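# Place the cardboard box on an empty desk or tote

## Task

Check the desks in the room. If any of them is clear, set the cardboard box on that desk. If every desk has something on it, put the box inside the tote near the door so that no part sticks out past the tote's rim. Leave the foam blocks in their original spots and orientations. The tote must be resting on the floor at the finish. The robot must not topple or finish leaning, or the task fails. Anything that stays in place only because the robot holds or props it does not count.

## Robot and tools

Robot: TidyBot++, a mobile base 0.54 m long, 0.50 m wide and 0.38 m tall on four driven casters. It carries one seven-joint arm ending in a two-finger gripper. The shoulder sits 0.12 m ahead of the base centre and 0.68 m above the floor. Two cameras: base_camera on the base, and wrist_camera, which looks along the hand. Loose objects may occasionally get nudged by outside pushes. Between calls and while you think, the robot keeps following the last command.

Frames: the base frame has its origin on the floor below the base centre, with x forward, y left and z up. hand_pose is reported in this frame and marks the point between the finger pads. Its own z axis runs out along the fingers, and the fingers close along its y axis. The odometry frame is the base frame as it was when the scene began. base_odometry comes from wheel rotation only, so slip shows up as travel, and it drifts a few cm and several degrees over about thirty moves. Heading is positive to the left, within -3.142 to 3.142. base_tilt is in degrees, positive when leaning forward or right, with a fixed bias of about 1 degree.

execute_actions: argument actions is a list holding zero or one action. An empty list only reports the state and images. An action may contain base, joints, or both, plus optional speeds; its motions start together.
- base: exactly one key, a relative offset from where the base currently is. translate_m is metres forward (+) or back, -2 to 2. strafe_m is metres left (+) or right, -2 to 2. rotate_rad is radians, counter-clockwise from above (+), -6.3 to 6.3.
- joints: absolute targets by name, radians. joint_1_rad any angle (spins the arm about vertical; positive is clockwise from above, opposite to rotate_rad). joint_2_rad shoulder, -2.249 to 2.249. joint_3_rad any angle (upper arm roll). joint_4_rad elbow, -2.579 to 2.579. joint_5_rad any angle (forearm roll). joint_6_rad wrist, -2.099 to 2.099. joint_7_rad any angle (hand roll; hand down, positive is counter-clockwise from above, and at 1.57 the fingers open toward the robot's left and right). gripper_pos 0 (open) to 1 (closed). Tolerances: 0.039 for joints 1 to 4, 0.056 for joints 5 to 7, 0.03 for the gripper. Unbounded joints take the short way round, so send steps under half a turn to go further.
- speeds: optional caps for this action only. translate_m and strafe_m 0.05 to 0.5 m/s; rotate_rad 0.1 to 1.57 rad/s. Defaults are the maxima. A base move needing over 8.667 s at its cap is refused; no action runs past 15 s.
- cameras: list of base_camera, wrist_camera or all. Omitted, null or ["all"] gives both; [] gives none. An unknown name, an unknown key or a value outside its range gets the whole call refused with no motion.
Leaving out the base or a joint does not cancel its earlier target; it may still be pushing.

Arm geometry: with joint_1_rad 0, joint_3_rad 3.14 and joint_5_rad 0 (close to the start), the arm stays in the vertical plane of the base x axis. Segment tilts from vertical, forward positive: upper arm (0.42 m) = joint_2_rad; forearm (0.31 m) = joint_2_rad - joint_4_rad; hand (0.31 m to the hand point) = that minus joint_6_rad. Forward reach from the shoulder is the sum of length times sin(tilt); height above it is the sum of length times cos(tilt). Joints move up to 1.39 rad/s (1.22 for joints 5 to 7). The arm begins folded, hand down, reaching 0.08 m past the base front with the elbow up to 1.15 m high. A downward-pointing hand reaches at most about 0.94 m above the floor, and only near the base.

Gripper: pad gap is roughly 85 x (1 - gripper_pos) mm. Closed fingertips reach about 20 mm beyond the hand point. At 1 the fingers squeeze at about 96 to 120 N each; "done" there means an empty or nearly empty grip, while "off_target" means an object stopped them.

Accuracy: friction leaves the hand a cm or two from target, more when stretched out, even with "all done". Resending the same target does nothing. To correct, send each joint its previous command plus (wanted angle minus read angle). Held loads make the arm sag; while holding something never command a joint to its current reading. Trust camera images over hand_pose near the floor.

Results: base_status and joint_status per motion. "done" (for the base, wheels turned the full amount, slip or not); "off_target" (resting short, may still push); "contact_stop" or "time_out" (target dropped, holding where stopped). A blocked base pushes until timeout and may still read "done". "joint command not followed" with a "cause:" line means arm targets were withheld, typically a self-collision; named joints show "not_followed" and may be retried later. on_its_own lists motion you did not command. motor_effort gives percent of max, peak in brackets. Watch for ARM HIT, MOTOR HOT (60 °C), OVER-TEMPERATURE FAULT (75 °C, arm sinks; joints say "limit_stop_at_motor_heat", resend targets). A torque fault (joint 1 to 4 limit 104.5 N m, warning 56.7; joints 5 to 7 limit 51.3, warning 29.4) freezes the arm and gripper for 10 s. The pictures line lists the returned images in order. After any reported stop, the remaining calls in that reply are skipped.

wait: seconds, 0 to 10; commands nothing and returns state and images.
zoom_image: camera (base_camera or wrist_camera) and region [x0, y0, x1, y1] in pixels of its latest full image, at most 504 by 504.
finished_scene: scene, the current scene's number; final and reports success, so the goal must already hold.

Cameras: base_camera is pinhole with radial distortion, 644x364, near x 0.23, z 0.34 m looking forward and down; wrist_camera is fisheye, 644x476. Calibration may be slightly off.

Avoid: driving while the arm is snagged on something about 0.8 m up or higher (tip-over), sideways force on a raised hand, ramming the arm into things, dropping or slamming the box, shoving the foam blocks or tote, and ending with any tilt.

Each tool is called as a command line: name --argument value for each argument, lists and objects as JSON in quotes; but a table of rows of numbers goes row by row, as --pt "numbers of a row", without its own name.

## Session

execute_actions --actions '[{"joints":{"joint_6_rad":0.0,"joint_4_rad":-2.2}}]'

Scene clock: 1.43 s.
base_odometry: x=+0.000 y=+0.000 heading=+0.000 (m, m, rad; odometry frame)
base_tilt: forward=+0.4 right=-0.4 (deg)
base_status: not commanded
joint_positions: joint_1_rad=+0.003 joint_2_rad=-0.367 joint_3_rad=+3.104 joint_4_rad=-2.209 joint_5_rad=+0.000 joint_6_rad=-0.018 joint_7_rad=+1.607 gripper_pos=+0.000
joint_status: all done
motor_effort: joint_1_rad=+0(0) joint_2_rad=-8(8) joint_3_rad=+1(1) joint_4_rad=+24(24) joint_5_rad=+0(0) joint_6_rad=+8(8) joint_7_rad=+0(1) (%)
hand_pose: x=+0.5686 y=+0.0191 z=+0.9012 quat_wxyz=(+0.006, +0.801, +0.032, +0.598) (m; base frame)
pictures: base_camera, wrist_camera
camera_calibration (this result's frames):
wrist_camera: T_world_to_cam=[[0.0267561, -0.999309, 0.0258031, -0.0212503], [-0.312702, -0.0328838, -0.949282, 1.08706], [0.949474, 0.0173304, -0.313365, -0.126487], [0, 0, 0, 1]] pos_world=[0.46059, 0.0167031, 0.992836]
Images, in order (width x height): base_camera 644x364, wrist_camera 644x476.

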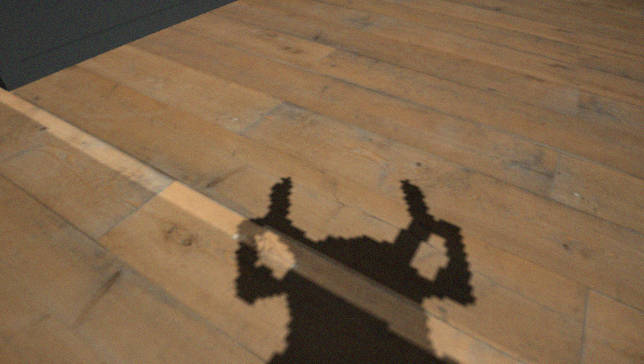

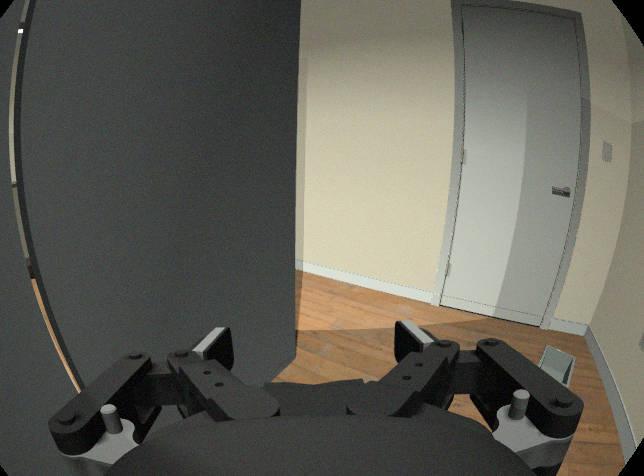

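Raise camera and scan behind.

execute_actions --actions '[{"base":{"rotate_rad":-2.2},"joints":{"joint_2_rad":0.0,"joint_4_rad":-0.7,"joint_6_rad":-1.1}}]' --cameras '["wrist_camera"]'

execute_actions --actions '[{"base":{"rotate_rad":-1.3}}]' --cameras '["wrist_camera"]'

Scene clock: 4.37 s.
base_odometry: x=+0.000 y=+0.000 heading=-2.200 (m, m, rad; odometry frame)
base_tilt: forward=+0.4 right=-0.4 (deg)
base_status: done
joint_positions: joint_1_rad=+0.003 joint_2_rad=-0.023 joint_3_rad=+3.104 joint_4_rad=-0.718 joint_5_rad=+0.000 joint_6_rad=-1.069 joint_7_rad=+1.607 gripper_pos=+0.000
joint_status: all done
motor_effort: joint_1_rad=+0(2) joint_2_rad=-16(20) joint_3_rad=+0(3) joint_4_rad=+18(26) joint_5_rad=+0(1) joint_6_rad=+8(9) joint_7_rad=+0(0) (%)
hand_pose: x=+0.6155 y=+0.0192 z=+1.2839 quat_wxyz=(+0.001, +0.772, +0.028, +0.636) (m; base frame)
pictures: wrist_camera
camera_calibration (this result's frames):
wrist_camera: T_world_to_cam=[[0.0277643, -0.999537, 0.0124385, -0.0156886], [-0.220704, -0.0182658, -0.97517, 1.44136], [0.974946, 0.0243297, -0.221109, -0.185333], [0, 0, 0, 1]] pos_world=[0.499239, 0.0151554, 1.36479]
Images, in order (width x height): wrist_camera 644x476.

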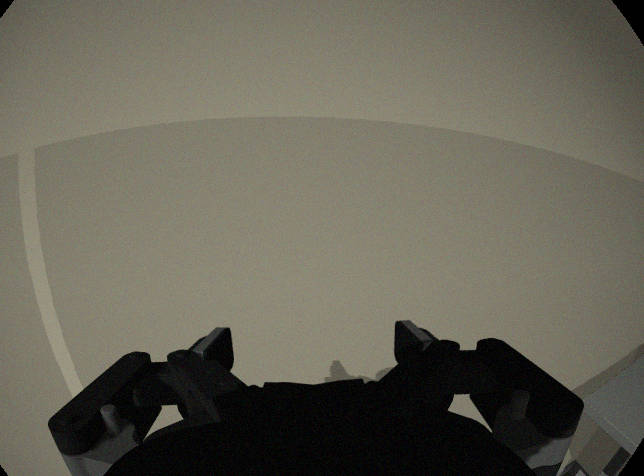

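Scene clock: 6.47 s.
base_odometry: x=+0.000 y=+0.000 heading=+2.784 (m, m, rad; odometry frame)
base_tilt: forward=+0.3 right=-0.3 (deg)
base_status: done
joint_positions: joint_1_rad=+0.003 joint_2_rad=-0.003 joint_3_rad=+3.107 joint_4_rad=-0.718 joint_5_rad=+0.000 joint_6_rad=-1.069 joint_7_rad=+1.607 gripper_pos=+0.000
joint_status: not commanded
motor_effort: joint_1_rad=+0(2) joint_2_rad=-17(20) joint_3_rad=+0(2) joint_4_rad=+18(20) joint_5_rad=+1(1) joint_6_rad=+9(9) joint_7_rad=+0(0) (%)
hand_pose: x=+0.6275 y=+0.0179 z=+1.2739 quat_wxyz=(+0.001, +0.778, +0.027, +0.628) (m; base frame)
pictures: wrist_camera
camera_calibration (this result's frames):
wrist_camera: T_world_to_cam=[[0.0254067, -0.999607, 0.0118218, -0.0149885], [-0.240206, -0.0175835, -0.970563, 1.44055], [0.97039, 0.0218191, -0.240558, -0.171558], [0, 0, 0, 1]] pos_world=[0.512886, 0.0140906, 1.35705]
Images, in order (width x height): wrist_camera 644x476.

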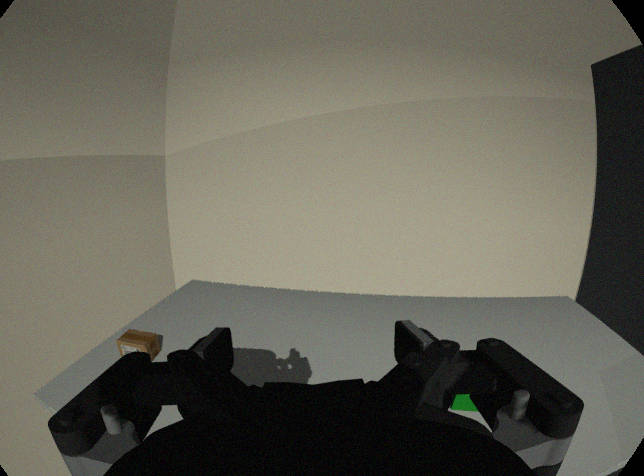

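execute_actions --actions '[{"base":{"rotate_rad":0.3},"joints":{"joint_2_rad":-0.36,"joint_4_rad":-2.0,"joint_6_rad":-0.4}}]'

Scene clock: 9.10 s.
base_odometry: x=+0.000 y=+0.000 heading=+3.083 (m, m, rad; odometry frame)
base_tilt: forward=+0.4 right=-0.3 (deg)
base_status: done
joint_positions: joint_1_rad=+0.003 joint_2_rad=-0.339 joint_3_rad=+3.102 joint_4_rad=-1.982 joint_5_rad=+0.000 joint_6_rad=-0.432 joint_7_rad=+1.607 gripper_pos=+0.000
joint_status: all done
motor_effort: joint_1_rad=+1(2) joint_2_rad=-9(17) joint_3_rad=+1(2) joint_4_rad=+24(25) joint_5_rad=-1(1) joint_6_rad=+7(9) joint_7_rad=+0(0) (%)
hand_pose: x=+0.5645 y=+0.0198 z=+0.9057 quat_wxyz=(+0.006, +0.860, +0.034, +0.509) (m; base frame)
pictures: base_camera, wrist_camera
camera_calibration (this result's frames):
wrist_camera: T_world_to_cam=[[0.0314782, -0.999156, 0.0264058, -0.0237428], [-0.50714, -0.0387318, -0.860993, 1.1199], [0.861288, 0.013711, -0.507931, 0.104866], [0, 0, 0, 1]] pos_world=[0.478376, 0.0182153, 1.01812]
Images, in order (width x height): base_camera 644x364, wrist_camera 644x476.

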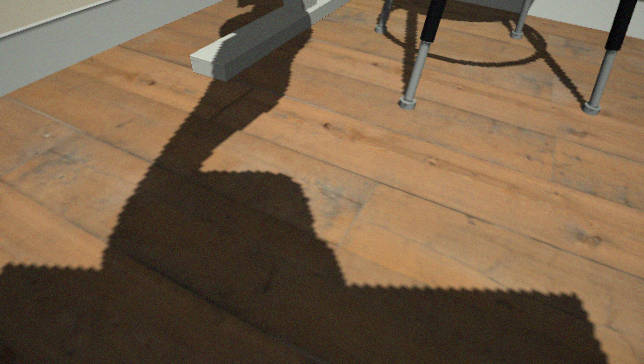

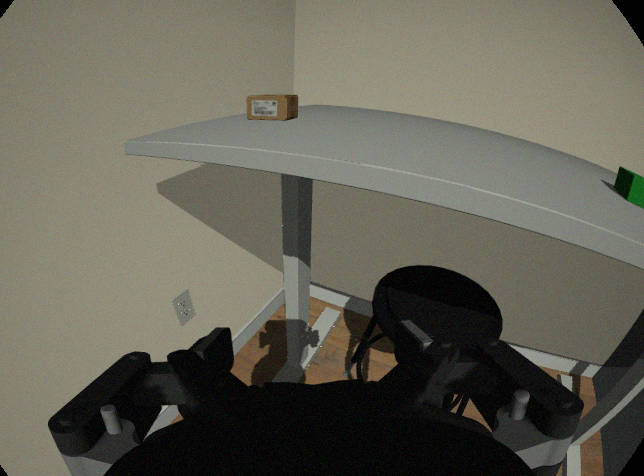

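execute_actions --actions '[{"base":{"rotate_rad":-0.43},"joints":{"joint_2_rad":-0.2,"joint_4_rad":-1.5,"joint_6_rad":-0.5,"joint_1_rad":-0.6}}]'

execute_actions --actions '[{"base":{"strafe_m":0.3}}]'

Scene clock: 11.33 s.
base_odometry: x=+0.000 y=+0.000 heading=+2.653 (m, m, rad; odometry frame)
base_tilt: forward=+0.4 right=-0.4 (deg)
base_status: done
joint_positions: joint_1_rad=-0.579 joint_2_rad=-0.221 joint_3_rad=+3.107 joint_4_rad=-1.520 joint_5_rad=+0.000 joint_6_rad=-0.468 joint_7_rad=+1.607 gripper_pos=+0.000
joint_status: all done
motor_effort: joint_1_rad=+0(2) joint_2_rad=-14(14) joint_3_rad=+0(2) joint_4_rad=+24(25) joint_5_rad=+0(0) joint_6_rad=+9(8) joint_7_rad=+0(0) (%)
hand_pose: x=+0.5383 y=+0.2999 z=+1.1158 quat_wxyz=(-0.177, +0.732, +0.248, +0.609) (m; base frame)
pictures: base_camera, wrist_camera
camera_calibration (this result's frames):
wrist_camera: T_world_to_cam=[[0.568554, -0.822423, 0.0191482, -0.0825789], [-0.173873, -0.142887, -0.974347, 1.27668], [0.804061, 0.55064, -0.224236, -0.21645], [0, 0, 0, 1]] pos_world=[0.442969, 0.233691, 1.19697]
Images, in order (width x height): base_camera 644x364, wrist_camera 644x476.

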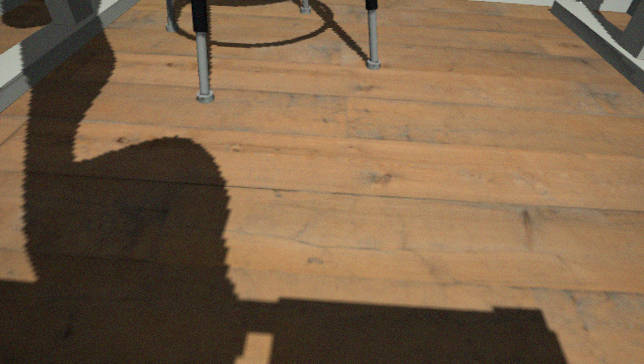

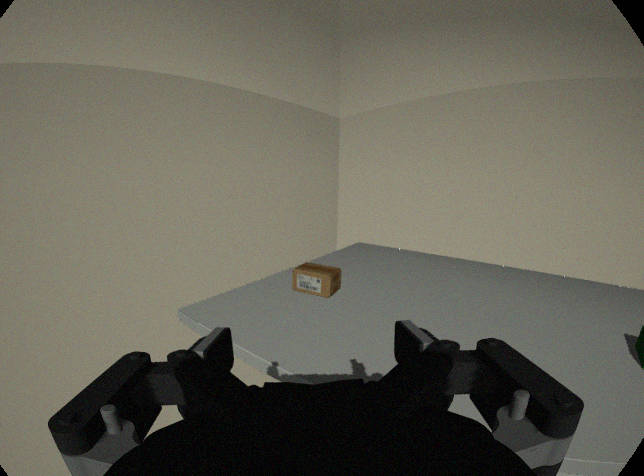

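Scene clock: 13.27 s.
base_odometry: x=-0.141 y=-0.265 heading=+2.653 (m, m, rad; odometry frame)
base_tilt: forward=+0.4 right=-0.4 (deg)
base_status: done
joint_positions: joint_1_rad=-0.581 joint_2_rad=-0.211 joint_3_rad=+3.105 joint_4_rad=-1.520 joint_5_rad=+0.000 joint_6_rad=-0.471 joint_7_rad=+1.607 gripper_pos=+0.000
joint_status: not commanded
motor_effort: joint_1_rad=+0(2) joint_2_rad=-14(16) joint_3_rad=+0(2) joint_4_rad=+24(24) joint_5_rad=+1(0) joint_6_rad=+8(8) joint_7_rad=+0(0) (%)
hand_pose: x=+0.5404 y=+0.3044 z=+1.1099 quat_wxyz=(-0.177, +0.735, +0.251, +0.604) (m; base frame)
pictures: base_camera, wrist_camera
camera_calibration (this result's frames):
wrist_camera: T_world_to_cam=[[0.572407, -0.81974, 0.0193857, -0.0832109], [-0.182905, -0.150694, -0.971513, 1.27607], [0.799309, 0.552555, -0.236193, -0.20667], [0, 0, 0, 1]] pos_world=[0.446223, 0.238281, 1.19252]
Images, in order (width x height): base_camera 644x364, wrist_camera 644x476.

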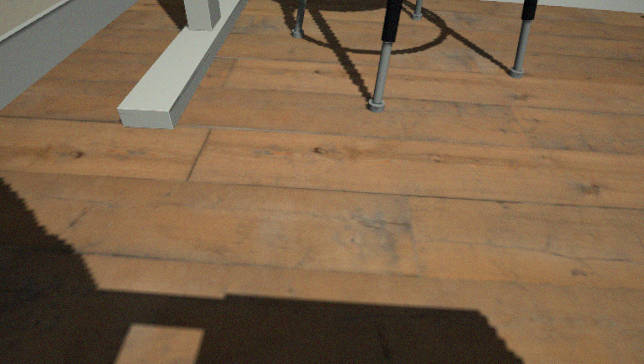

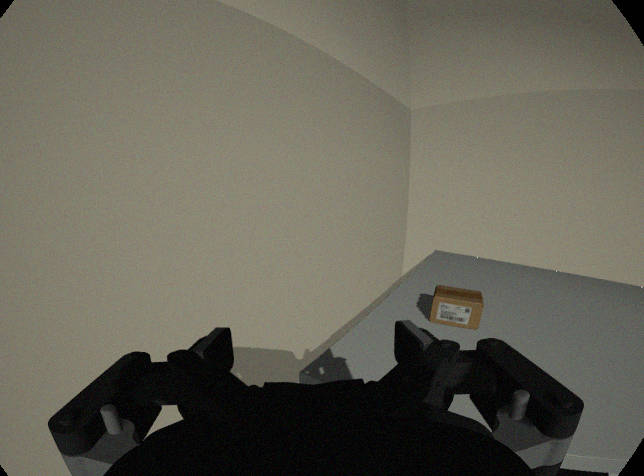

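execute_actions --actions '[{"base":{"strafe_m":-0.445},"joints":{"joint_1_rad":-1.02,"joint_2_rad":0.2,"joint_4_rad":-1.2,"joint_6_rad":-0.4}}]' --cameras '[]'

execute_actions --actions '[{"base":{"translate_m":0.36}}]'

Scene clock: 16.17 s.
base_odometry: x=+0.068 y=+0.128 heading=+2.652 (m, m, rad; odometry frame)
base_tilt: forward=+0.3 right=-0.4 (deg)
base_status: done
joint_positions: joint_1_rad=-1.003 joint_2_rad=+0.197 joint_3_rad=+3.103 joint_4_rad=-1.221 joint_5_rad=+0.000 joint_6_rad=-0.430 joint_7_rad=+1.607 gripper_pos=+0.000
joint_status: all done
motor_effort: joint_1_rad=-1(4) joint_2_rad=-30(35) joint_3_rad=+0(4) joint_4_rad=+24(27) joint_5_rad=+1(0) joint_6_rad=+8(10) joint_7_rad=+0(0) (%)
hand_pose: x=+0.4703 y=+0.5962 z=+1.0572 quat_wxyz=(-0.293, +0.686, +0.407, +0.527) (m; base frame)
pictures: none
No camera images: the call's "cameras" was empty. Leave "cameras" out to get every camera's image.

Scene clock: 18.23 s.
base_odometry: x=-0.250 y=+0.298 heading=+2.652 (m, m, rad; odometry frame)
base_tilt: forward=+0.4 right=-0.4 (deg)
base_status: done
joint_positions: joint_1_rad=-1.005 joint_2_rad=+0.198 joint_3_rad=+3.105 joint_4_rad=-1.221 joint_5_rad=+0.000 joint_6_rad=-0.429 joint_7_rad=+1.607 gripper_pos=+0.000
joint_status: not commanded
motor_effort: joint_1_rad=+0(3) joint_2_rad=-31(33) joint_3_rad=-1(3) joint_4_rad=+25(25) joint_5_rad=+0(0) joint_6_rad=+8(9) joint_7_rad=+0(0) (%)
hand_pose: x=+0.4703 y=+0.5967 z=+1.0571 quat_wxyz=(-0.293, +0.686, +0.407, +0.527) (m; base frame)
pictures: base_camera, wrist_camera
camera_calibration (this result's frames):
wrist_camera: T_world_to_cam=[[0.859568, -0.510997, 0.00501612, -0.10649], [-0.150047, -0.261759, -0.953398, 1.28766], [0.488496, 0.818758, -0.301674, -0.268053], [0, 0, 0, 1]] pos_world=[0.415687, 0.50211, 1.14732]
Images, in order (width x height): base_camera 644x364, wrist_camera 644x476.

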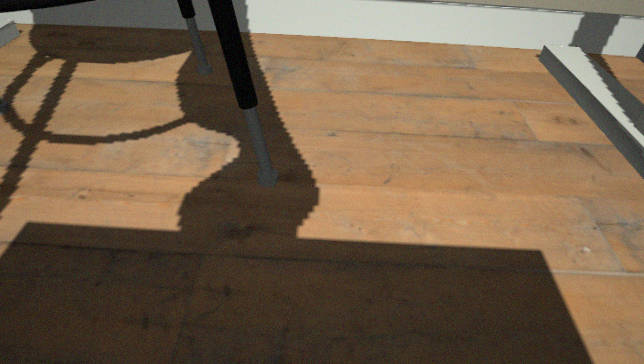

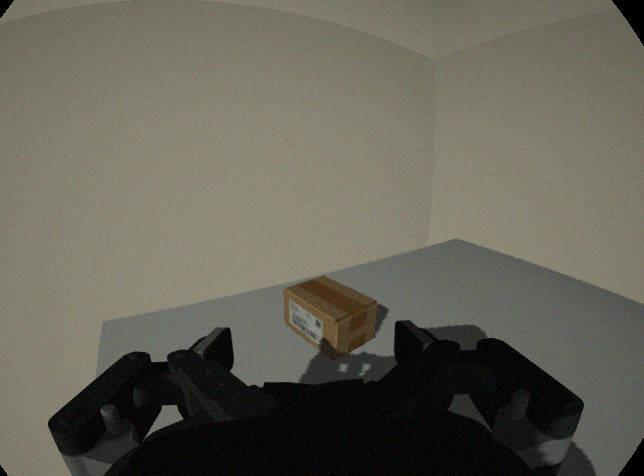

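execute_actions --actions '[{"base":{"translate_m":0.1},"joints":{"joint_1_rad":-1.07,"joint_2_rad":0.22,"joint_4_rad":-1.46,"joint_6_rad":-0.13}}]'

Scene clock: 19.87 s.
base_odometry: x=-0.338 y=+0.345 heading=+2.651 (m, m, rad; odometry frame)
base_tilt: forward=+0.4 right=-0.4 (deg)
base_status: done
joint_positions: joint_1_rad=-1.046 joint_2_rad=+0.217 joint_3_rad=+3.105 joint_4_rad=-1.446 joint_5_rad=+0.000 joint_6_rad=-0.161 joint_7_rad=+1.607 gripper_pos=+0.000
joint_status: all done
motor_effort: joint_1_rad=+0(2) joint_2_rad=-31(34) joint_3_rad=+0(2) joint_4_rad=+25(25) joint_5_rad=+1(0) joint_6_rad=+8(8) joint_7_rad=+1(0) (%)
hand_pose: x=+0.4513 y=+0.6213 z=+0.9857 quat_wxyz=(-0.308, +0.672, +0.417, +0.529) (m; base frame)
pictures: base_camera, wrist_camera
camera_calibration (this result's frames):
wrist_camera: T_world_to_cam=[[0.879445, -0.475982, 0.00420394, -0.107121], [-0.129451, -0.247659, -0.96016, 1.21179], [0.45806, 0.843864, -0.279419, -0.324268], [0, 0, 0, 1]] pos_world=[0.399608, 0.522761, 1.07336]
Images, in order (width x height): base_camera 644x364, wrist_camera 644x476.

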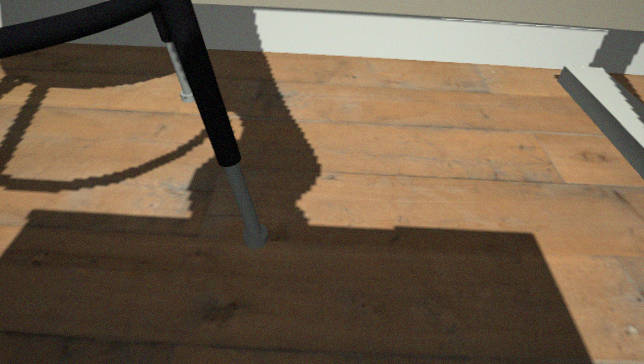

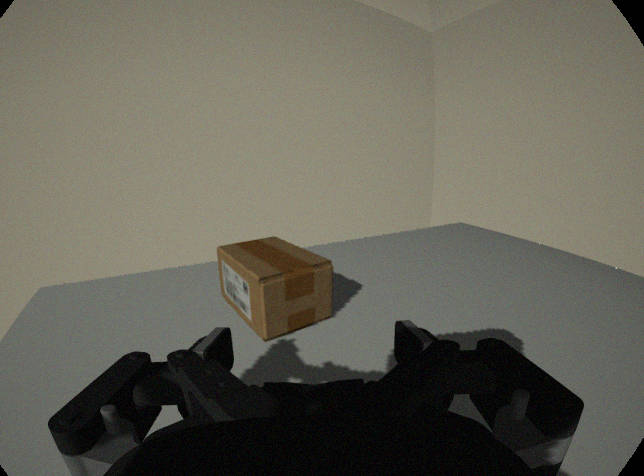

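execute_actions --actions '[{"joints":{"joint_1_rad":-1.1,"joint_2_rad":0.46,"joint_4_rad":-1.14,"joint_6_rad":-0.22}}]' --cameras '["wrist_camera"]'

Scene clock: 21.50 s.
base_odometry: x=-0.337 y=+0.344 heading=+2.651 (m, m, rad; odometry frame)
base_tilt: forward=+0.3 right=-0.4 (deg)
base_status: not commanded
joint_positions: joint_1_rad=-1.111 joint_2_rad=+0.311 joint_3_rad=+3.106 joint_4_rad=-1.156 joint_5_rad=+0.000 joint_6_rad=-0.189 joint_7_rad=+1.607 gripper_pos=+0.000
joint_status: joint_2_rad off_target (ended at +0.311, target +0.460); the others done
motor_effort: joint_1_rad=+7(8) joint_2_rad=-9(31) joint_3_rad=-1(3) joint_4_rad=+25(27) joint_5_rad=+1(0) joint_6_rad=+9(10) joint_7_rad=+0(0) (%)
hand_pose: x=+0.4319 y=+0.6830 z=+1.0883 quat_wxyz=(-0.359, +0.614, +0.407, +0.573) (m; base frame)
pictures: wrist_camera
camera_calibration (this result's frames):
wrist_camera: T_world_to_cam=[[0.907372, -0.420329, -0.000173415, -0.106445], [-0.0485533, -0.104403, -0.993349, 1.22639], [0.417516, 0.901345, -0.115141, -0.539309], [0, 0, 0, 1]] pos_world=[0.3813, 0.5694, 1.15612]
Images, in order (width x height): wrist_camera 644x476.

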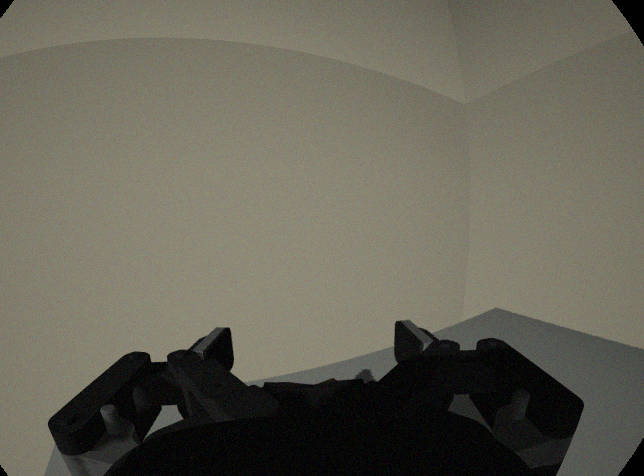

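execute_actions --actions '[{"joints":{"joint_1_rad":-1.06,"joint_2_rad":0.2,"joint_4_rad":-1.48,"joint_6_rad":-0.1}}]' --cameras '["wrist_camera"]'

execute_actions --actions '[{"base":{"strafe_m":0.07},"speeds":{"strafe_m":0.1}}]' --cameras '["wrist_camera"]'

Scene clock: 23.20 s.
base_odometry: x=-0.338 y=+0.345 heading=+2.651 (m, m, rad; odometry frame)
base_tilt: forward=+0.4 right=-0.4 (deg)
base_status: not commanded
joint_positions: joint_1_rad=-1.074 joint_2_rad=+0.214 joint_3_rad=+3.106 joint_4_rad=-1.460 joint_5_rad=+0.000 joint_6_rad=-0.130 joint_7_rad=+1.607 gripper_pos=+0.000
joint_status: all done
motor_effort: joint_1_rad=+0(10) joint_2_rad=-31(36) joint_3_rad=+0(2) joint_4_rad=+24(26) joint_5_rad=+1(1) joint_6_rad=+8(9) joint_7_rad=+0(1) (%)
hand_pose: x=+0.4339 y=+0.6303 z=+0.9886 quat_wxyz=(-0.319, +0.661, +0.423, +0.531) (m; base frame)
pictures: wrist_camera
camera_calibration (this result's frames):
wrist_camera: T_world_to_cam=[[0.892177, -0.451666, 0.00423598, -0.108465], [-0.113796, -0.233837, -0.965594, 1.20442], [0.437116, 0.860999, -0.260021, -0.343977], [0, 0, 0, 1]] pos_world=[0.384185, 0.528811, 1.07399]
Images, in order (width x height): wrist_camera 644x476.

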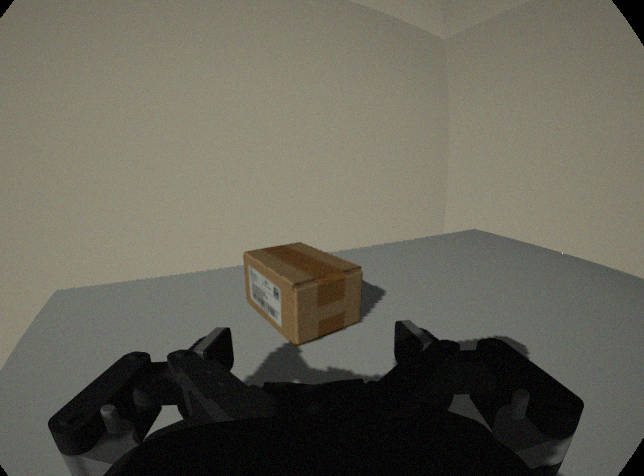

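Scene clock: 24.47 s.
base_odometry: x=-0.371 y=+0.283 heading=+2.651 (m, m, rad; odometry frame)
base_tilt: forward=+0.3 right=-0.4 (deg)
base_status: done
joint_positions: joint_1_rad=-1.074 joint_2_rad=+0.210 joint_3_rad=+3.106 joint_4_rad=-1.460 joint_5_rad=+0.000 joint_6_rad=-0.129 joint_7_rad=+1.607 gripper_pos=+0.000
joint_status: not commanded
motor_effort: joint_1_rad=+0(2) joint_2_rad=-31(34) joint_3_rad=+0(2) joint_4_rad=+25(25) joint_5_rad=+0(0) joint_6_rad=+8(9) joint_7_rad=+0(1) (%)
hand_pose: x=+0.4333 y=+0.6291 z=+0.9916 quat_wxyz=(-0.320, +0.660, +0.422, +0.533) (m; base frame)
pictures: wrist_camera
camera_calibration (this result's frames):
wrist_camera: T_world_to_cam=[[0.892166, -0.451687, 0.00435703, -0.108542], [-0.11161, -0.229776, -0.966823, 1.20475], [0.437703, 0.86208, -0.255411, -0.347394], [0, 0, 0, 1]] pos_world=[0.383354, 0.527277, 1.07653]
Images, in order (width x height): wrist_camera 644x476.

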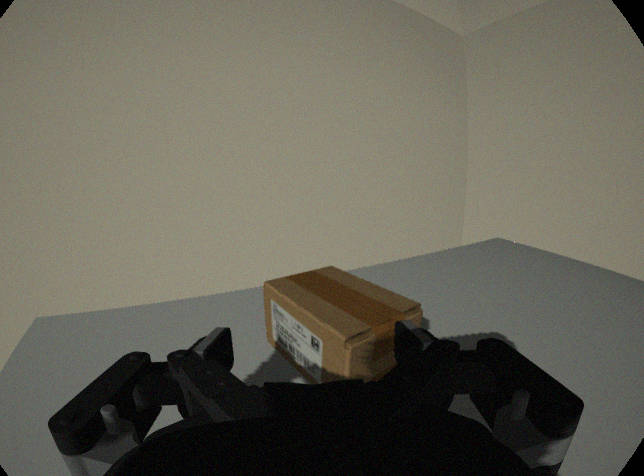

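execute_actions --actions '[{"joints":{"joint_1_rad":-1.0}}]' --cameras '[]'

execute_actions --actions '[{"base":{"strafe_m":0.03},"joints":{"joint_6_rad":-0.22},"speeds":{"strafe_m":0.1}}]' --cameras '["wrist_camera"]'

Scene clock: 25.40 s.
base_odometry: x=-0.371 y=+0.283 heading=+2.651 (m, m, rad; odometry frame)
base_tilt: forward=+0.4 right=-0.4 (deg)
base_status: not commanded
joint_positions: joint_1_rad=-1.016 joint_2_rad=+0.210 joint_3_rad=+3.107 joint_4_rad=-1.460 joint_5_rad=+0.000 joint_6_rad=-0.129 joint_7_rad=+1.607 gripper_pos=+0.000
joint_status: all done
motor_effort: joint_1_rad=+0(2) joint_2_rad=-31(31) joint_3_rad=+0(2) joint_4_rad=+24(24) joint_5_rad=+0(0) joint_6_rad=+8(8) joint_7_rad=+1(0) (%)
hand_pose: x=+0.4694 y=+0.6098 z=+0.9916 quat_wxyz=(-0.305, +0.672, +0.403, +0.542) (m; base frame)
pictures: none
No camera images: the call's "cameras" was empty. Leave "cameras" out to get every camera's image.

Scene clock: 26.27 s.
base_odometry: x=-0.386 y=+0.256 heading=+2.651 (m, m, rad; odometry frame)
base_tilt: forward=+0.4 right=-0.4 (deg)
base_status: done
joint_positions: joint_1_rad=-1.016 joint_2_rad=+0.206 joint_3_rad=+3.106 joint_4_rad=-1.462 joint_5_rad=+0.000 joint_6_rad=-0.196 joint_7_rad=+1.607 gripper_pos=+0.000
joint_status: all done
motor_effort: joint_1_rad=+0(2) joint_2_rad=-32(34) joint_3_rad=+0(2) joint_4_rad=+25(25) joint_5_rad=+1(0) joint_6_rad=+8(9) joint_7_rad=+0(0) (%)
hand_pose: x=+0.4662 y=+0.6039 z=+0.9730 quat_wxyz=(-0.292, +0.689, +0.413, +0.520) (m; base frame)
pictures: wrist_camera
camera_calibration (this result's frames):
wrist_camera: T_world_to_cam=[[0.864487, -0.50263, 0.00500914, -0.106182], [-0.155622, -0.277107, -0.948153, 1.21557], [0.477959, 0.818886, -0.317776, -0.276842], [0, 0, 0, 1]] pos_world=[0.413281, 0.510174, 1.0651]
Images, in order (width x height): wrist_camera 644x476.

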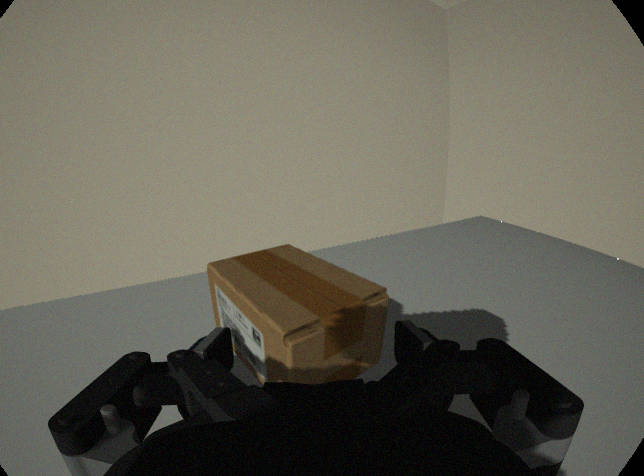

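execute_actions --actions '[{"base":{"translate_m":0.02},"speeds":{"translate_m":0.05}}]' --cameras '[]'

execute_actions --actions '[{"base":{"strafe_m":0.025},"speeds":{"strafe_m":0.05}}]' --cameras '["wrist_camera"]'

execute_actions --actions '[{"joints":{"gripper_pos":1}}]' --cameras '["wrist_camera"]'

Scene clock: 27.30 s.
base_odometry: x=-0.402 y=+0.265 heading=+2.652 (m, m, rad; odometry frame)
base_tilt: forward=+0.3 right=-0.4 (deg)
base_status: done
joint_positions: joint_1_rad=-1.023 joint_2_rad=+0.149 joint_3_rad=+3.103 joint_4_rad=-1.467 joint_5_rad=+0.000 joint_6_rad=-0.197 joint_7_rad=+1.607 gripper_pos=+0.000
joint_status: not commanded
motor_effort: joint_1_rad=+3(9) joint_2_rad=-19(32) joint_3_rad=+0(3) joint_4_rad=+24(26) joint_5_rad=+1(1) joint_6_rad=+8(8) joint_7_rad=+0(0) (%)
hand_pose: x=+0.4506 y=+0.5917 z=+1.0096 quat_wxyz=(-0.304, +0.673, +0.409, +0.537) (m; base frame)
pictures: none
No camera images: the call's "cameras" was empty. Leave "cameras" out to get every camera's image.

Scene clock: 28.23 s.
base_odometry: x=-0.414 y=+0.243 heading=+2.651 (m, m, rad; odometry frame)
base_tilt: forward=+0.4 right=-0.4 (deg)
base_status: done
joint_positions: joint_1_rad=-1.019 joint_2_rad=+0.151 joint_3_rad=+3.103 joint_4_rad=-1.467 joint_5_rad=+0.000 joint_6_rad=-0.197 joint_7_rad=+1.607 gripper_pos=+0.000
joint_status: not commanded
motor_effort: joint_1_rad=+2(3) joint_2_rad=-22(23) joint_3_rad=+0(1) joint_4_rad=+24(25) joint_5_rad=+1(0) joint_6_rad=+7(9) joint_7_rad=-1(0) (%)
hand_pose: x=+0.4531 y=+0.5911 z=+1.0079 quat_wxyz=(-0.303, +0.674, +0.408, +0.536) (m; base frame)
pictures: wrist_camera
camera_calibration (this result's frames):
wrist_camera: T_world_to_cam=[[0.867657, -0.497126, 0.00613695, -0.107346], [-0.129092, -0.237195, -0.962847, 1.22225], [0.480112, 0.834628, -0.269979, -0.307501], [0, 0, 0, 1]] pos_world=[0.398557, 0.493196, 1.09448]
Images, in order (width x height): wrist_camera 644x476.

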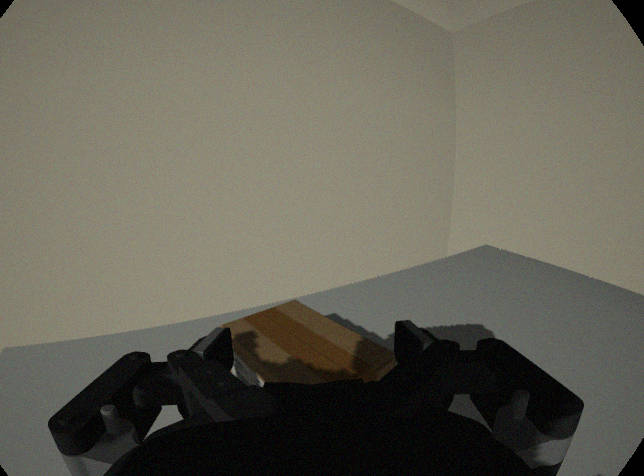

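Scene clock: 29.33 s.
base_odometry: x=-0.414 y=+0.243 heading=+2.651 (m, m, rad; odometry frame)
base_tilt: forward=+0.3 right=-0.3 (deg)
base_status: not commanded
joint_positions: joint_1_rad=-1.019 joint_2_rad=+0.150 joint_3_rad=+3.103 joint_4_rad=-1.461 joint_5_rad=+0.000 joint_6_rad=-0.197 joint_7_rad=+1.607 gripper_pos=+0.998
joint_status: all done
motor_effort: joint_1_rad=+2(3) joint_2_rad=-17(22) joint_3_rad=+0(1) joint_4_rad=+18(24) joint_5_rad=+0(1) joint_6_rad=+4(8) joint_7_rad=+0(1) (%)
hand_pose: x=+0.4532 y=+0.5912 z=+1.0120 quat_wxyz=(-0.304, +0.672, +0.407, +0.538) (m; base frame)
pictures: wrist_camera
camera_calibration (this result's frames):
wrist_camera: T_world_to_cam=[[0.867621, -0.497188, 0.00613566, -0.107322], [-0.125961, -0.231713, -0.964595, 1.22335], [0.481007, 0.83613, -0.263666, -0.314186], [0, 0, 0, 1]] pos_world=[0.398335, 0.492806, 1.09785]
Images, in order (width x height): wrist_camera 644x476.

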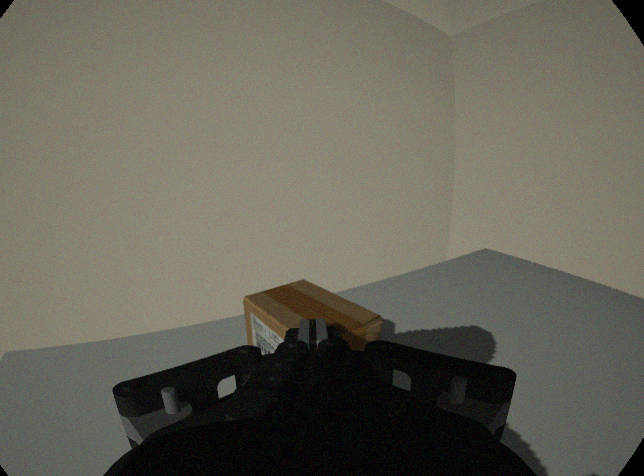

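execute_actions --actions '[{"base":{"translate_m":-0.02},"joints":{"gripper_pos":0,"joint_2_rad":0.13,"joint_4_rad":-1.35,"joint_6_rad":-0.2},"speeds":{"translate_m":0.05}}]' --cameras '["wrist_camera"]'

execute_actions --actions '[{"joints":{"joint_6_rad":-0.5}}]' --cameras '["wrist_camera"]'

Scene clock: 30.60 s.
base_odometry: x=-0.397 y=+0.234 heading=+2.651 (m, m, rad; odometry frame)
base_tilt: forward=+0.4 right=-0.4 (deg)
base_status: done
joint_positions: joint_1_rad=-1.018 joint_2_rad=+0.137 joint_3_rad=+3.103 joint_4_rad=-1.365 joint_5_rad=+0.000 joint_6_rad=-0.197 joint_7_rad=+1.607 gripper_pos=+0.000
joint_status: all done
motor_effort: joint_1_rad=+0(2) joint_2_rad=-28(32) joint_3_rad=+0(2) joint_4_rad=+24(27) joint_5_rad=+0(0) joint_6_rad=+9(9) joint_7_rad=+0(1) (%)
hand_pose: x=+0.4540 y=+0.5908 z=+1.0808 quat_wxyz=(-0.324, +0.642, +0.388, +0.576) (m; base frame)
pictures: wrist_camera
camera_calibration (this result's frames):
wrist_camera: T_world_to_cam=[[0.866452, -0.499226, 0.00585079, -0.106631], [-0.0731304, -0.1385, -0.987659, 1.2356], [0.493875, 0.855331, -0.156512, -0.429101], [0, 0, 0, 1]] pos_world=[0.394673, 0.484921, 1.15382]
Images, in order (width x height): wrist_camera 644x476.

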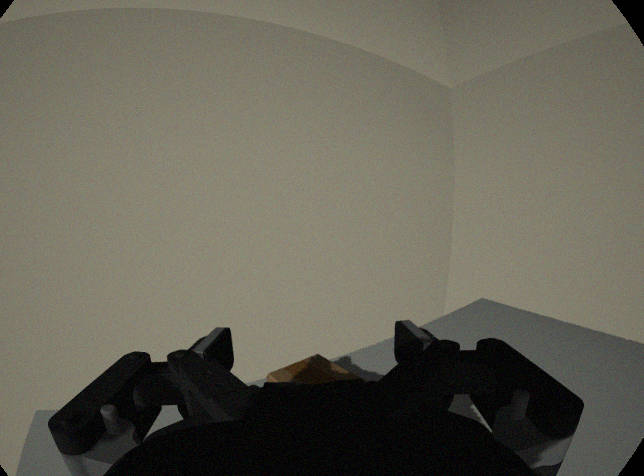

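Scene clock: 31.33 s.
base_odometry: x=-0.397 y=+0.234 heading=+2.651 (m, m, rad; odometry frame)
base_tilt: forward=+0.4 right=-0.3 (deg)
base_status: not commanded
joint_positions: joint_1_rad=-1.018 joint_2_rad=+0.136 joint_3_rad=+3.103 joint_4_rad=-1.360 joint_5_rad=+0.000 joint_6_rad=-0.490 joint_7_rad=+1.607 gripper_pos=+0.000
joint_status: all done
motor_effort: joint_1_rad=+0(1) joint_2_rad=-28(30) joint_3_rad=+0(0) joint_4_rad=+24(26) joint_5_rad=+0(0) joint_6_rad=+8(11) joint_7_rad=+0(0) (%)
hand_pose: x=+0.4418 y=+0.5700 z=+0.9966 quat_wxyz=(-0.268, +0.717, +0.434, +0.476) (m; base frame)
pictures: wrist_camera
camera_calibration (this result's frames):
wrist_camera: T_world_to_cam=[[0.868162, -0.496222, 0.00764972, -0.110151], [-0.207561, -0.377053, -0.902635, 1.25931], [0.450791, 0.782045, -0.430339, -0.0847115], [0, 0, 0, 1]] pos_world=[0.3952, 0.486414, 1.10108]
Images, in order (width x height): wrist_camera 644x476.

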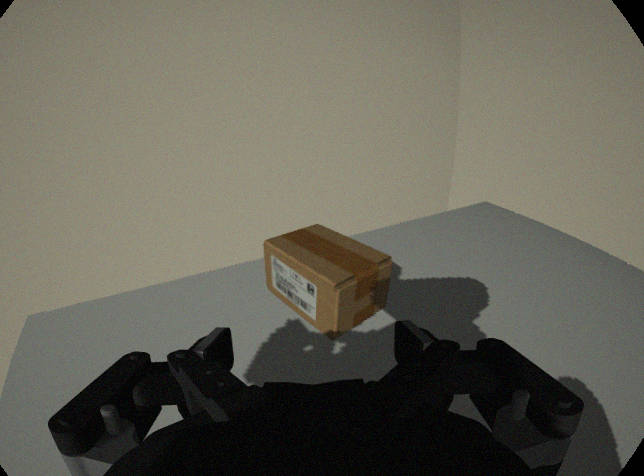

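execute_actions --actions '[{"base":{"strafe_m":0.2},"joints":{"joint_1_rad":-0.81,"joint_2_rad":0.1,"joint_4_rad":-0.9,"joint_6_rad":-1.45,"joint_7_rad":2.3},"speeds":{"strafe_m":0.15}}]'

Scene clock: 33.70 s.
base_odometry: x=-0.491 y=+0.057 heading=+2.652 (m, m, rad; odometry frame)
base_tilt: forward=+0.3 right=-0.4 (deg)
base_status: done
joint_positions: joint_1_rad=-0.833 joint_2_rad=+0.111 joint_3_rad=+3.103 joint_4_rad=-0.918 joint_5_rad=+0.000 joint_6_rad=-1.423 joint_7_rad=+2.274 gripper_pos=+0.000
joint_status: all done
motor_effort: joint_1_rad=+0(2) joint_2_rad=-23(30) joint_3_rad=+0(1) joint_4_rad=+20(25) joint_5_rad=+1(1) joint_6_rad=+5(8) joint_7_rad=+0(0) (%)
hand_pose: x=+0.4497 y=+0.3930 z=+1.0218 quat_wxyz=(-0.030, +0.665, +0.666, +0.336) (m; base frame)
pictures: base_camera, wrist_camera
camera_calibration (this result's frames):
wrist_camera: T_world_to_cam=[[0.905225, -0.137319, 0.402133, -0.765836], [0.0781981, -0.876352, -0.475282, 0.847958], [0.417675, 0.461683, -0.782558, 0.561725], [0, 0, 0, 1]] pos_world=[0.392327, 0.378607, 1.15057]
Images, in order (width x height): base_camera 644x364, wrist_camera 644x476.

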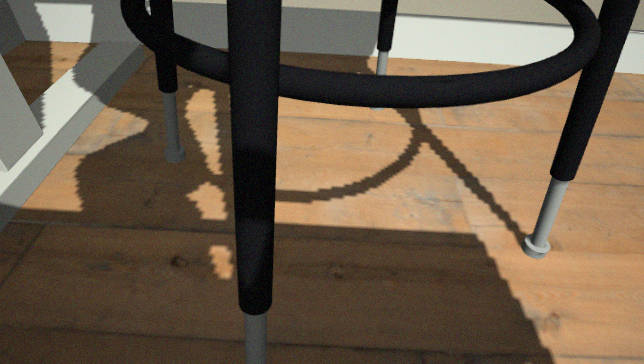

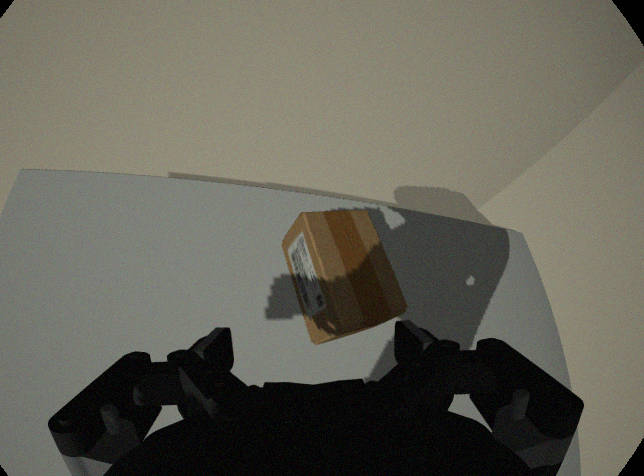

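execute_actions --actions '[{"base":{"strafe_m":0.07},"joints":{"joint_1_rad":-0.78,"joint_2_rad":0.03,"joint_4_rad":-1.1,"joint_6_rad":-1.03,"joint_7_rad":2.6},"speeds":{"strafe_m":0.07}}]'

Scene clock: 35.70 s.
base_odometry: x=-0.524 y=-0.005 heading=+2.652 (m, m, rad; odometry frame)
base_tilt: forward=+0.4 right=-0.4 (deg)
base_status: done
joint_positions: joint_1_rad=-0.804 joint_2_rad=+0.048 joint_3_rad=+3.103 joint_4_rad=-1.080 joint_5_rad=+0.000 joint_6_rad=-1.057 joint_7_rad=+2.574 gripper_pos=+0.000
joint_status: all done
motor_effort: joint_1_rad=+0(2) joint_2_rad=-22(24) joint_3_rad=+0(1) joint_4_rad=+22(22) joint_5_rad=+1(1) joint_6_rad=+7(6) joint_7_rad=+0(0) (%)
hand_pose: x=+0.4902 y=+0.4172 z=+1.0574 quat_wxyz=(+0.036, +0.536, +0.707, +0.459) (m; base frame)
pictures: base_camera, wrist_camera
camera_calibration (this result's frames):
wrist_camera: T_world_to_cam=[[0.731314, -0.0225901, 0.681667, -1.07167], [0.386846, -0.809398, -0.441843, 0.668344], [0.561721, 0.586826, -0.583185, 0.227812], [0, 0, 0, 1]] pos_world=[0.397216, 0.383061, 1.15868]
Images, in order (width x height): base_camera 644x364, wrist_camera 644x476.

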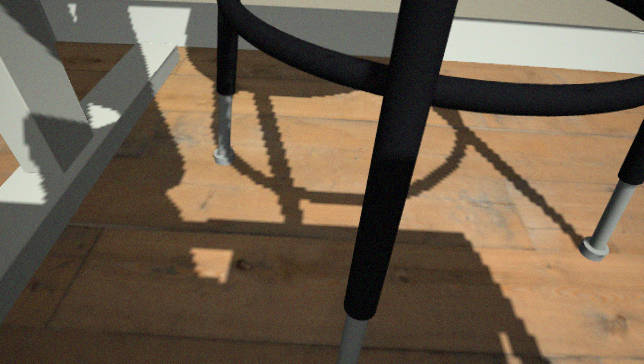

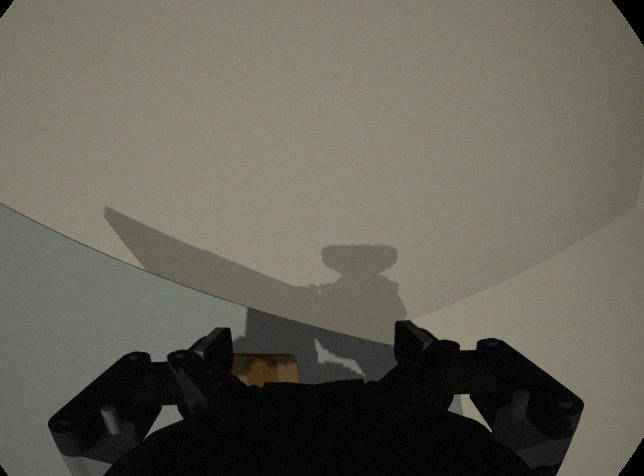

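execute_actions --actions '[{"base":{"translate_m":-0.12},"joints":{"joint_2_rad":0.0,"joint_4_rad":-0.8,"joint_6_rad":-1.2},"speeds":{"translate_m":0.1}}]' --cameras '[]'

execute_actions --actions '[{"base":{"strafe_m":-0.13},"joints":{"joint_1_rad":-0.255,"joint_2_rad":0.5,"joint_4_rad":-0.5,"joint_5_rad":-0.89,"joint_6_rad":-1.63,"joint_7_rad":2.65}}]'

Scene clock: 38.43 s.
base_odometry: x=-0.418 y=-0.062 heading=+2.652 (m, m, rad; odometry frame)
base_tilt: forward=+0.4 right=-0.4 (deg)
base_status: done
joint_positions: joint_1_rad=-0.802 joint_2_rad=+0.006 joint_3_rad=+3.103 joint_4_rad=-0.814 joint_5_rad=+0.000 joint_6_rad=-1.169 joint_7_rad=+2.574 gripper_pos=+0.000
joint_status: all done
motor_effort: joint_1_rad=+0(1) joint_2_rad=-18(28) joint_3_rad=+0(2) joint_4_rad=+19(24) joint_5_rad=+1(1) joint_6_rad=+8(9) joint_7_rad=+0(0) (%)
hand_pose: x=+0.4629 y=+0.3854 z=+1.1903 quat_wxyz=(+0.044, +0.507, +0.668, +0.543) (m; base frame)
pictures: none
No camera images: the call's "cameras" was empty. Leave "cameras" out to get every camera's image.

Scene clock: 40.40 s.
base_odometry: x=-0.356 y=+0.053 heading=+2.652 (m, m, rad; odometry frame)
base_tilt: forward=+0.4 right=-0.3 (deg)
base_status: done
joint_positions: joint_1_rad=-0.273 joint_2_rad=+0.503 joint_3_rad=+3.103 joint_4_rad=-0.522 joint_5_rad=-0.858 joint_6_rad=-1.599 joint_7_rad=+2.620 gripper_pos=+0.000
joint_status: all done
motor_effort: joint_1_rad=+0(2) joint_2_rad=-36(40) joint_3_rad=-2(3) joint_4_rad=+18(20) joint_5_rad=-5(7) joint_6_rad=+4(8) joint_7_rad=+0(0) (%)
hand_pose: x=+0.5918 y=+0.3913 z=+1.0398 quat_wxyz=(-0.295, +0.609, +0.639, +0.365) (m; base frame)
pictures: base_camera, wrist_camera
camera_calibration (this result's frames):
wrist_camera: T_world_to_cam=[[0.995302, -0.0312237, 0.0916509, -0.673939], [0.0559347, -0.587223, -0.80749, 1.08941], [0.0790324, 0.808823, -0.582718, 0.374009], [0, 0, 0, 1]] pos_world=[0.580278, 0.316174, 1.15939]
Images, in order (width x height): base_camera 644x364, wrist_camera 644x476.

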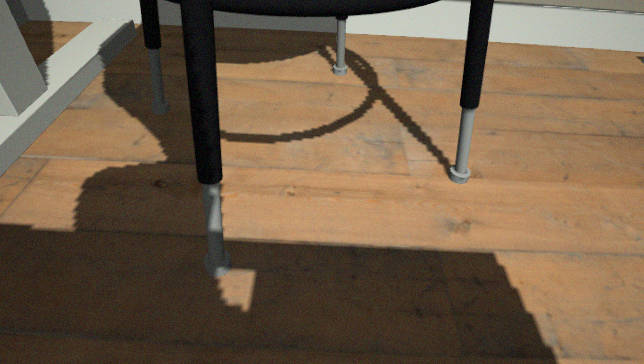

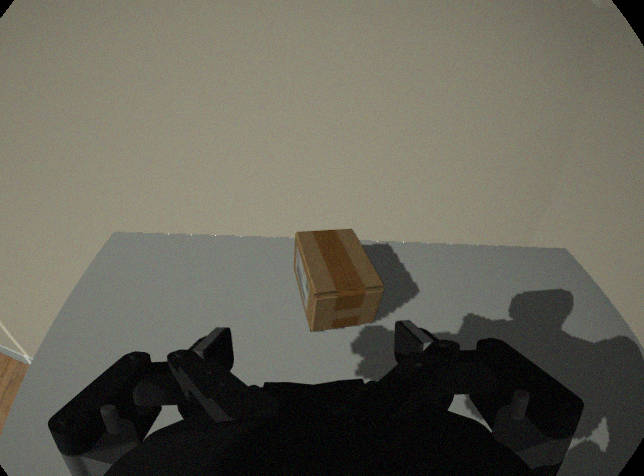

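execute_actions --actions '[{"joints":{"joint_1_rad":-0.24,"joint_2_rad":0.58,"joint_4_rad":-0.56,"joint_6_rad":-1.66}}]' --cameras '["wrist_camera"]'

Scene clock: 41.77 s.
base_odometry: x=-0.356 y=+0.053 heading=+2.652 (m, m, rad; odometry frame)
base_tilt: forward=+0.4 right=-0.4 (deg)
base_status: not commanded
joint_positions: joint_1_rad=-0.264 joint_2_rad=+0.563 joint_3_rad=+3.104 joint_4_rad=-0.549 joint_5_rad=-0.860 joint_6_rad=-1.631 joint_7_rad=+2.620 gripper_pos=+0.000
joint_status: all done
motor_effort: joint_1_rad=+0(2) joint_2_rad=-35(41) joint_3_rad=-3(6) joint_4_rad=+18(24) joint_5_rad=-6(8) joint_6_rad=+3(4) joint_7_rad=+0(0) (%)
hand_pose: x=+0.6058 y=+0.3893 z=+0.9921 quat_wxyz=(-0.316, +0.628, +0.635, +0.320) (m; base frame)
pictures: wrist_camera
camera_calibration (this result's frames):
wrist_camera: T_world_to_cam=[[0.999831, -0.0172499, -0.00630102, -0.594551], [-0.0156211, -0.618429, -0.785686, 1.08279], [0.0096563, 0.785651, -0.618594, 0.433315], [0, 0, 0, 1]] pos_world=[0.607181, 0.318941, 1.11504]
Images, in order (width x height): wrist_camera 644x476.

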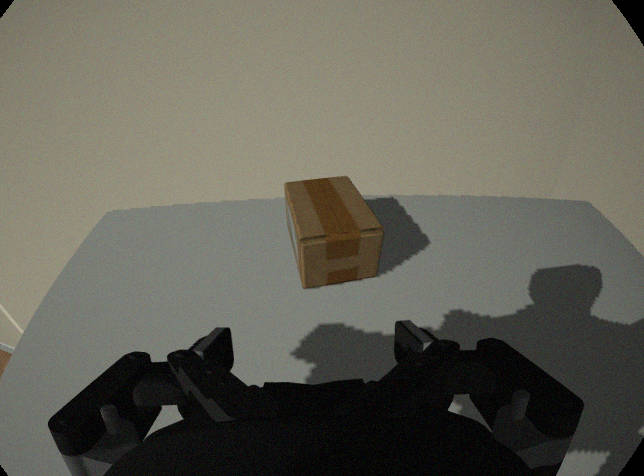

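execute_actions --actions '[{"base":{"translate_m":0.025},"joints":{"joint_4_rad":-0.63},"speeds":{"translate_m":0.05}}]' --cameras '[]'

execute_actions --actions '[{"base":{"strafe_m":0.09},"speeds":{"strafe_m":0.07}}]' --cameras '["wrist_camera"]'

Scene clock: 42.93 s.
base_odometry: x=-0.378 y=+0.065 heading=+2.652 (m, m, rad; odometry frame)
base_tilt: forward=+0.4 right=-0.4 (deg)
base_status: done
joint_positions: joint_1_rad=-0.262 joint_2_rad=+0.505 joint_3_rad=+3.104 joint_4_rad=-0.614 joint_5_rad=-0.861 joint_6_rad=-1.631 joint_7_rad=+2.620 gripper_pos=+0.000
joint_status: all done
motor_effort: joint_1_rad=+1(2) joint_2_rad=-19(35) joint_3_rad=-3(4) joint_4_rad=+18(19) joint_5_rad=-7(7) joint_6_rad=+3(4) joint_7_rad=+0(0) (%)
hand_pose: x=+0.5853 y=+0.3832 z=+1.0018 quat_wxyz=(-0.317, +0.630, +0.634, +0.317) (m; base frame)
pictures: none
No camera images: the call's "cameras" was empty. Leave "cameras" out to get every camera's image.

Scene clock: 44.67 s.
base_odometry: x=-0.421 y=-0.015 heading=+2.652 (m, m, rad; odometry frame)
base_tilt: forward=+0.4 right=-0.4 (deg)
base_status: done
joint_positions: joint_1_rad=-0.249 joint_2_rad=+0.507 joint_3_rad=+3.104 joint_4_rad=-0.614 joint_5_rad=-0.861 joint_6_rad=-1.631 joint_7_rad=+2.620 gripper_pos=+0.000
joint_status: not commanded
motor_effort: joint_1_rad=+2(3) joint_2_rad=-18(28) joint_3_rad=-3(4) joint_4_rad=+18(19) joint_5_rad=-7(6) joint_6_rad=+3(3) joint_7_rad=+0(0) (%)
hand_pose: x=+0.5907 y=+0.3773 z=+1.0008 quat_wxyz=(-0.316, +0.634, +0.630, +0.318) (m; base frame)
pictures: wrist_camera
camera_calibration (this result's frames):
wrist_camera: T_world_to_cam=[[0.999438, -0.0302695, -0.0144243, -0.566373], [-0.0301131, -0.621063, -0.783182, 1.08897], [0.0147481, 0.783176, -0.621625, 0.449253], [0, 0, 0, 1]] pos_world=[0.592221, 0.30733, 1.12396]
Images, in order (width x height): wrist_camera 644x476.

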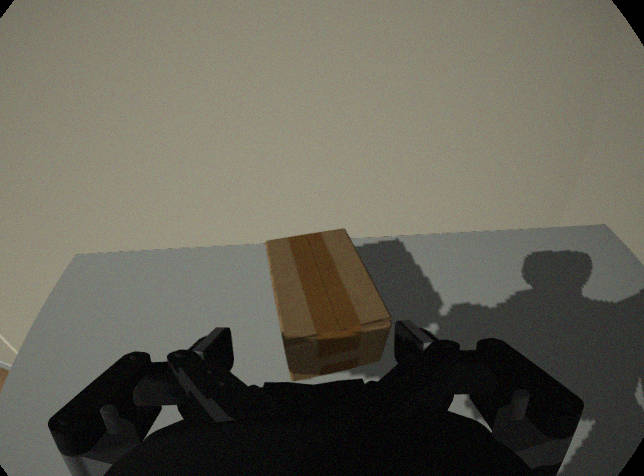

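execute_actions --actions '[{"joints":{"joint_2_rad":0.52,"joint_5_rad":-0.68,"joint_7_rad":2.75}}]' --cameras '["wrist_camera"]'

Scene clock: 45.70 s.
base_odometry: x=-0.421 y=-0.015 heading=+2.652 (m, m, rad; odometry frame)
base_tilt: forward=+0.4 right=-0.4 (deg)
base_status: not commanded
joint_positions: joint_1_rad=-0.249 joint_2_rad=+0.505 joint_3_rad=+3.104 joint_4_rad=-0.614 joint_5_rad=-0.694 joint_6_rad=-1.631 joint_7_rad=+2.725 gripper_pos=+0.000
joint_status: all done
motor_effort: joint_1_rad=+1(2) joint_2_rad=-30(30) joint_3_rad=-2(3) joint_4_rad=+19(19) joint_5_rad=-5(5) joint_6_rad=+2(3) joint_7_rad=+0(0) (%)
hand_pose: x=+0.6154 y=+0.3466 z=+0.9682 quat_wxyz=(-0.228, +0.637, +0.669, +0.309) (m; base frame)
pictures: wrist_camera
camera_calibration (this result's frames):
wrist_camera: T_world_to_cam=[[0.993449, -0.0272266, 0.110987, -0.711276], [0.0559514, -0.730949, -0.680135, 0.930462], [0.0996434, 0.681889, -0.724637, 0.535241], [0, 0, 0, 1]] pos_world=[0.601223, 0.295779, 1.09964]
Images, in order (width x height): wrist_camera 644x476.

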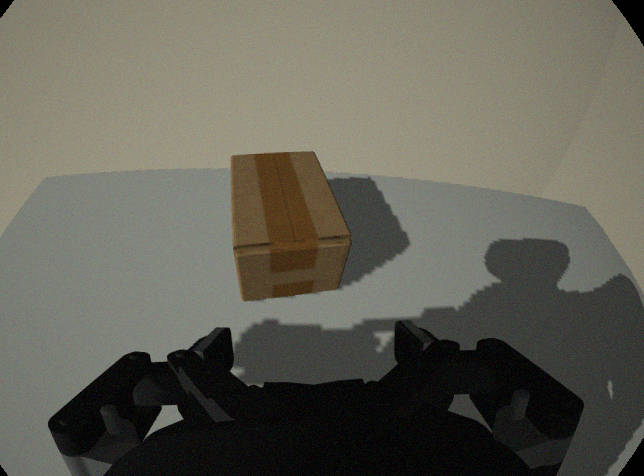

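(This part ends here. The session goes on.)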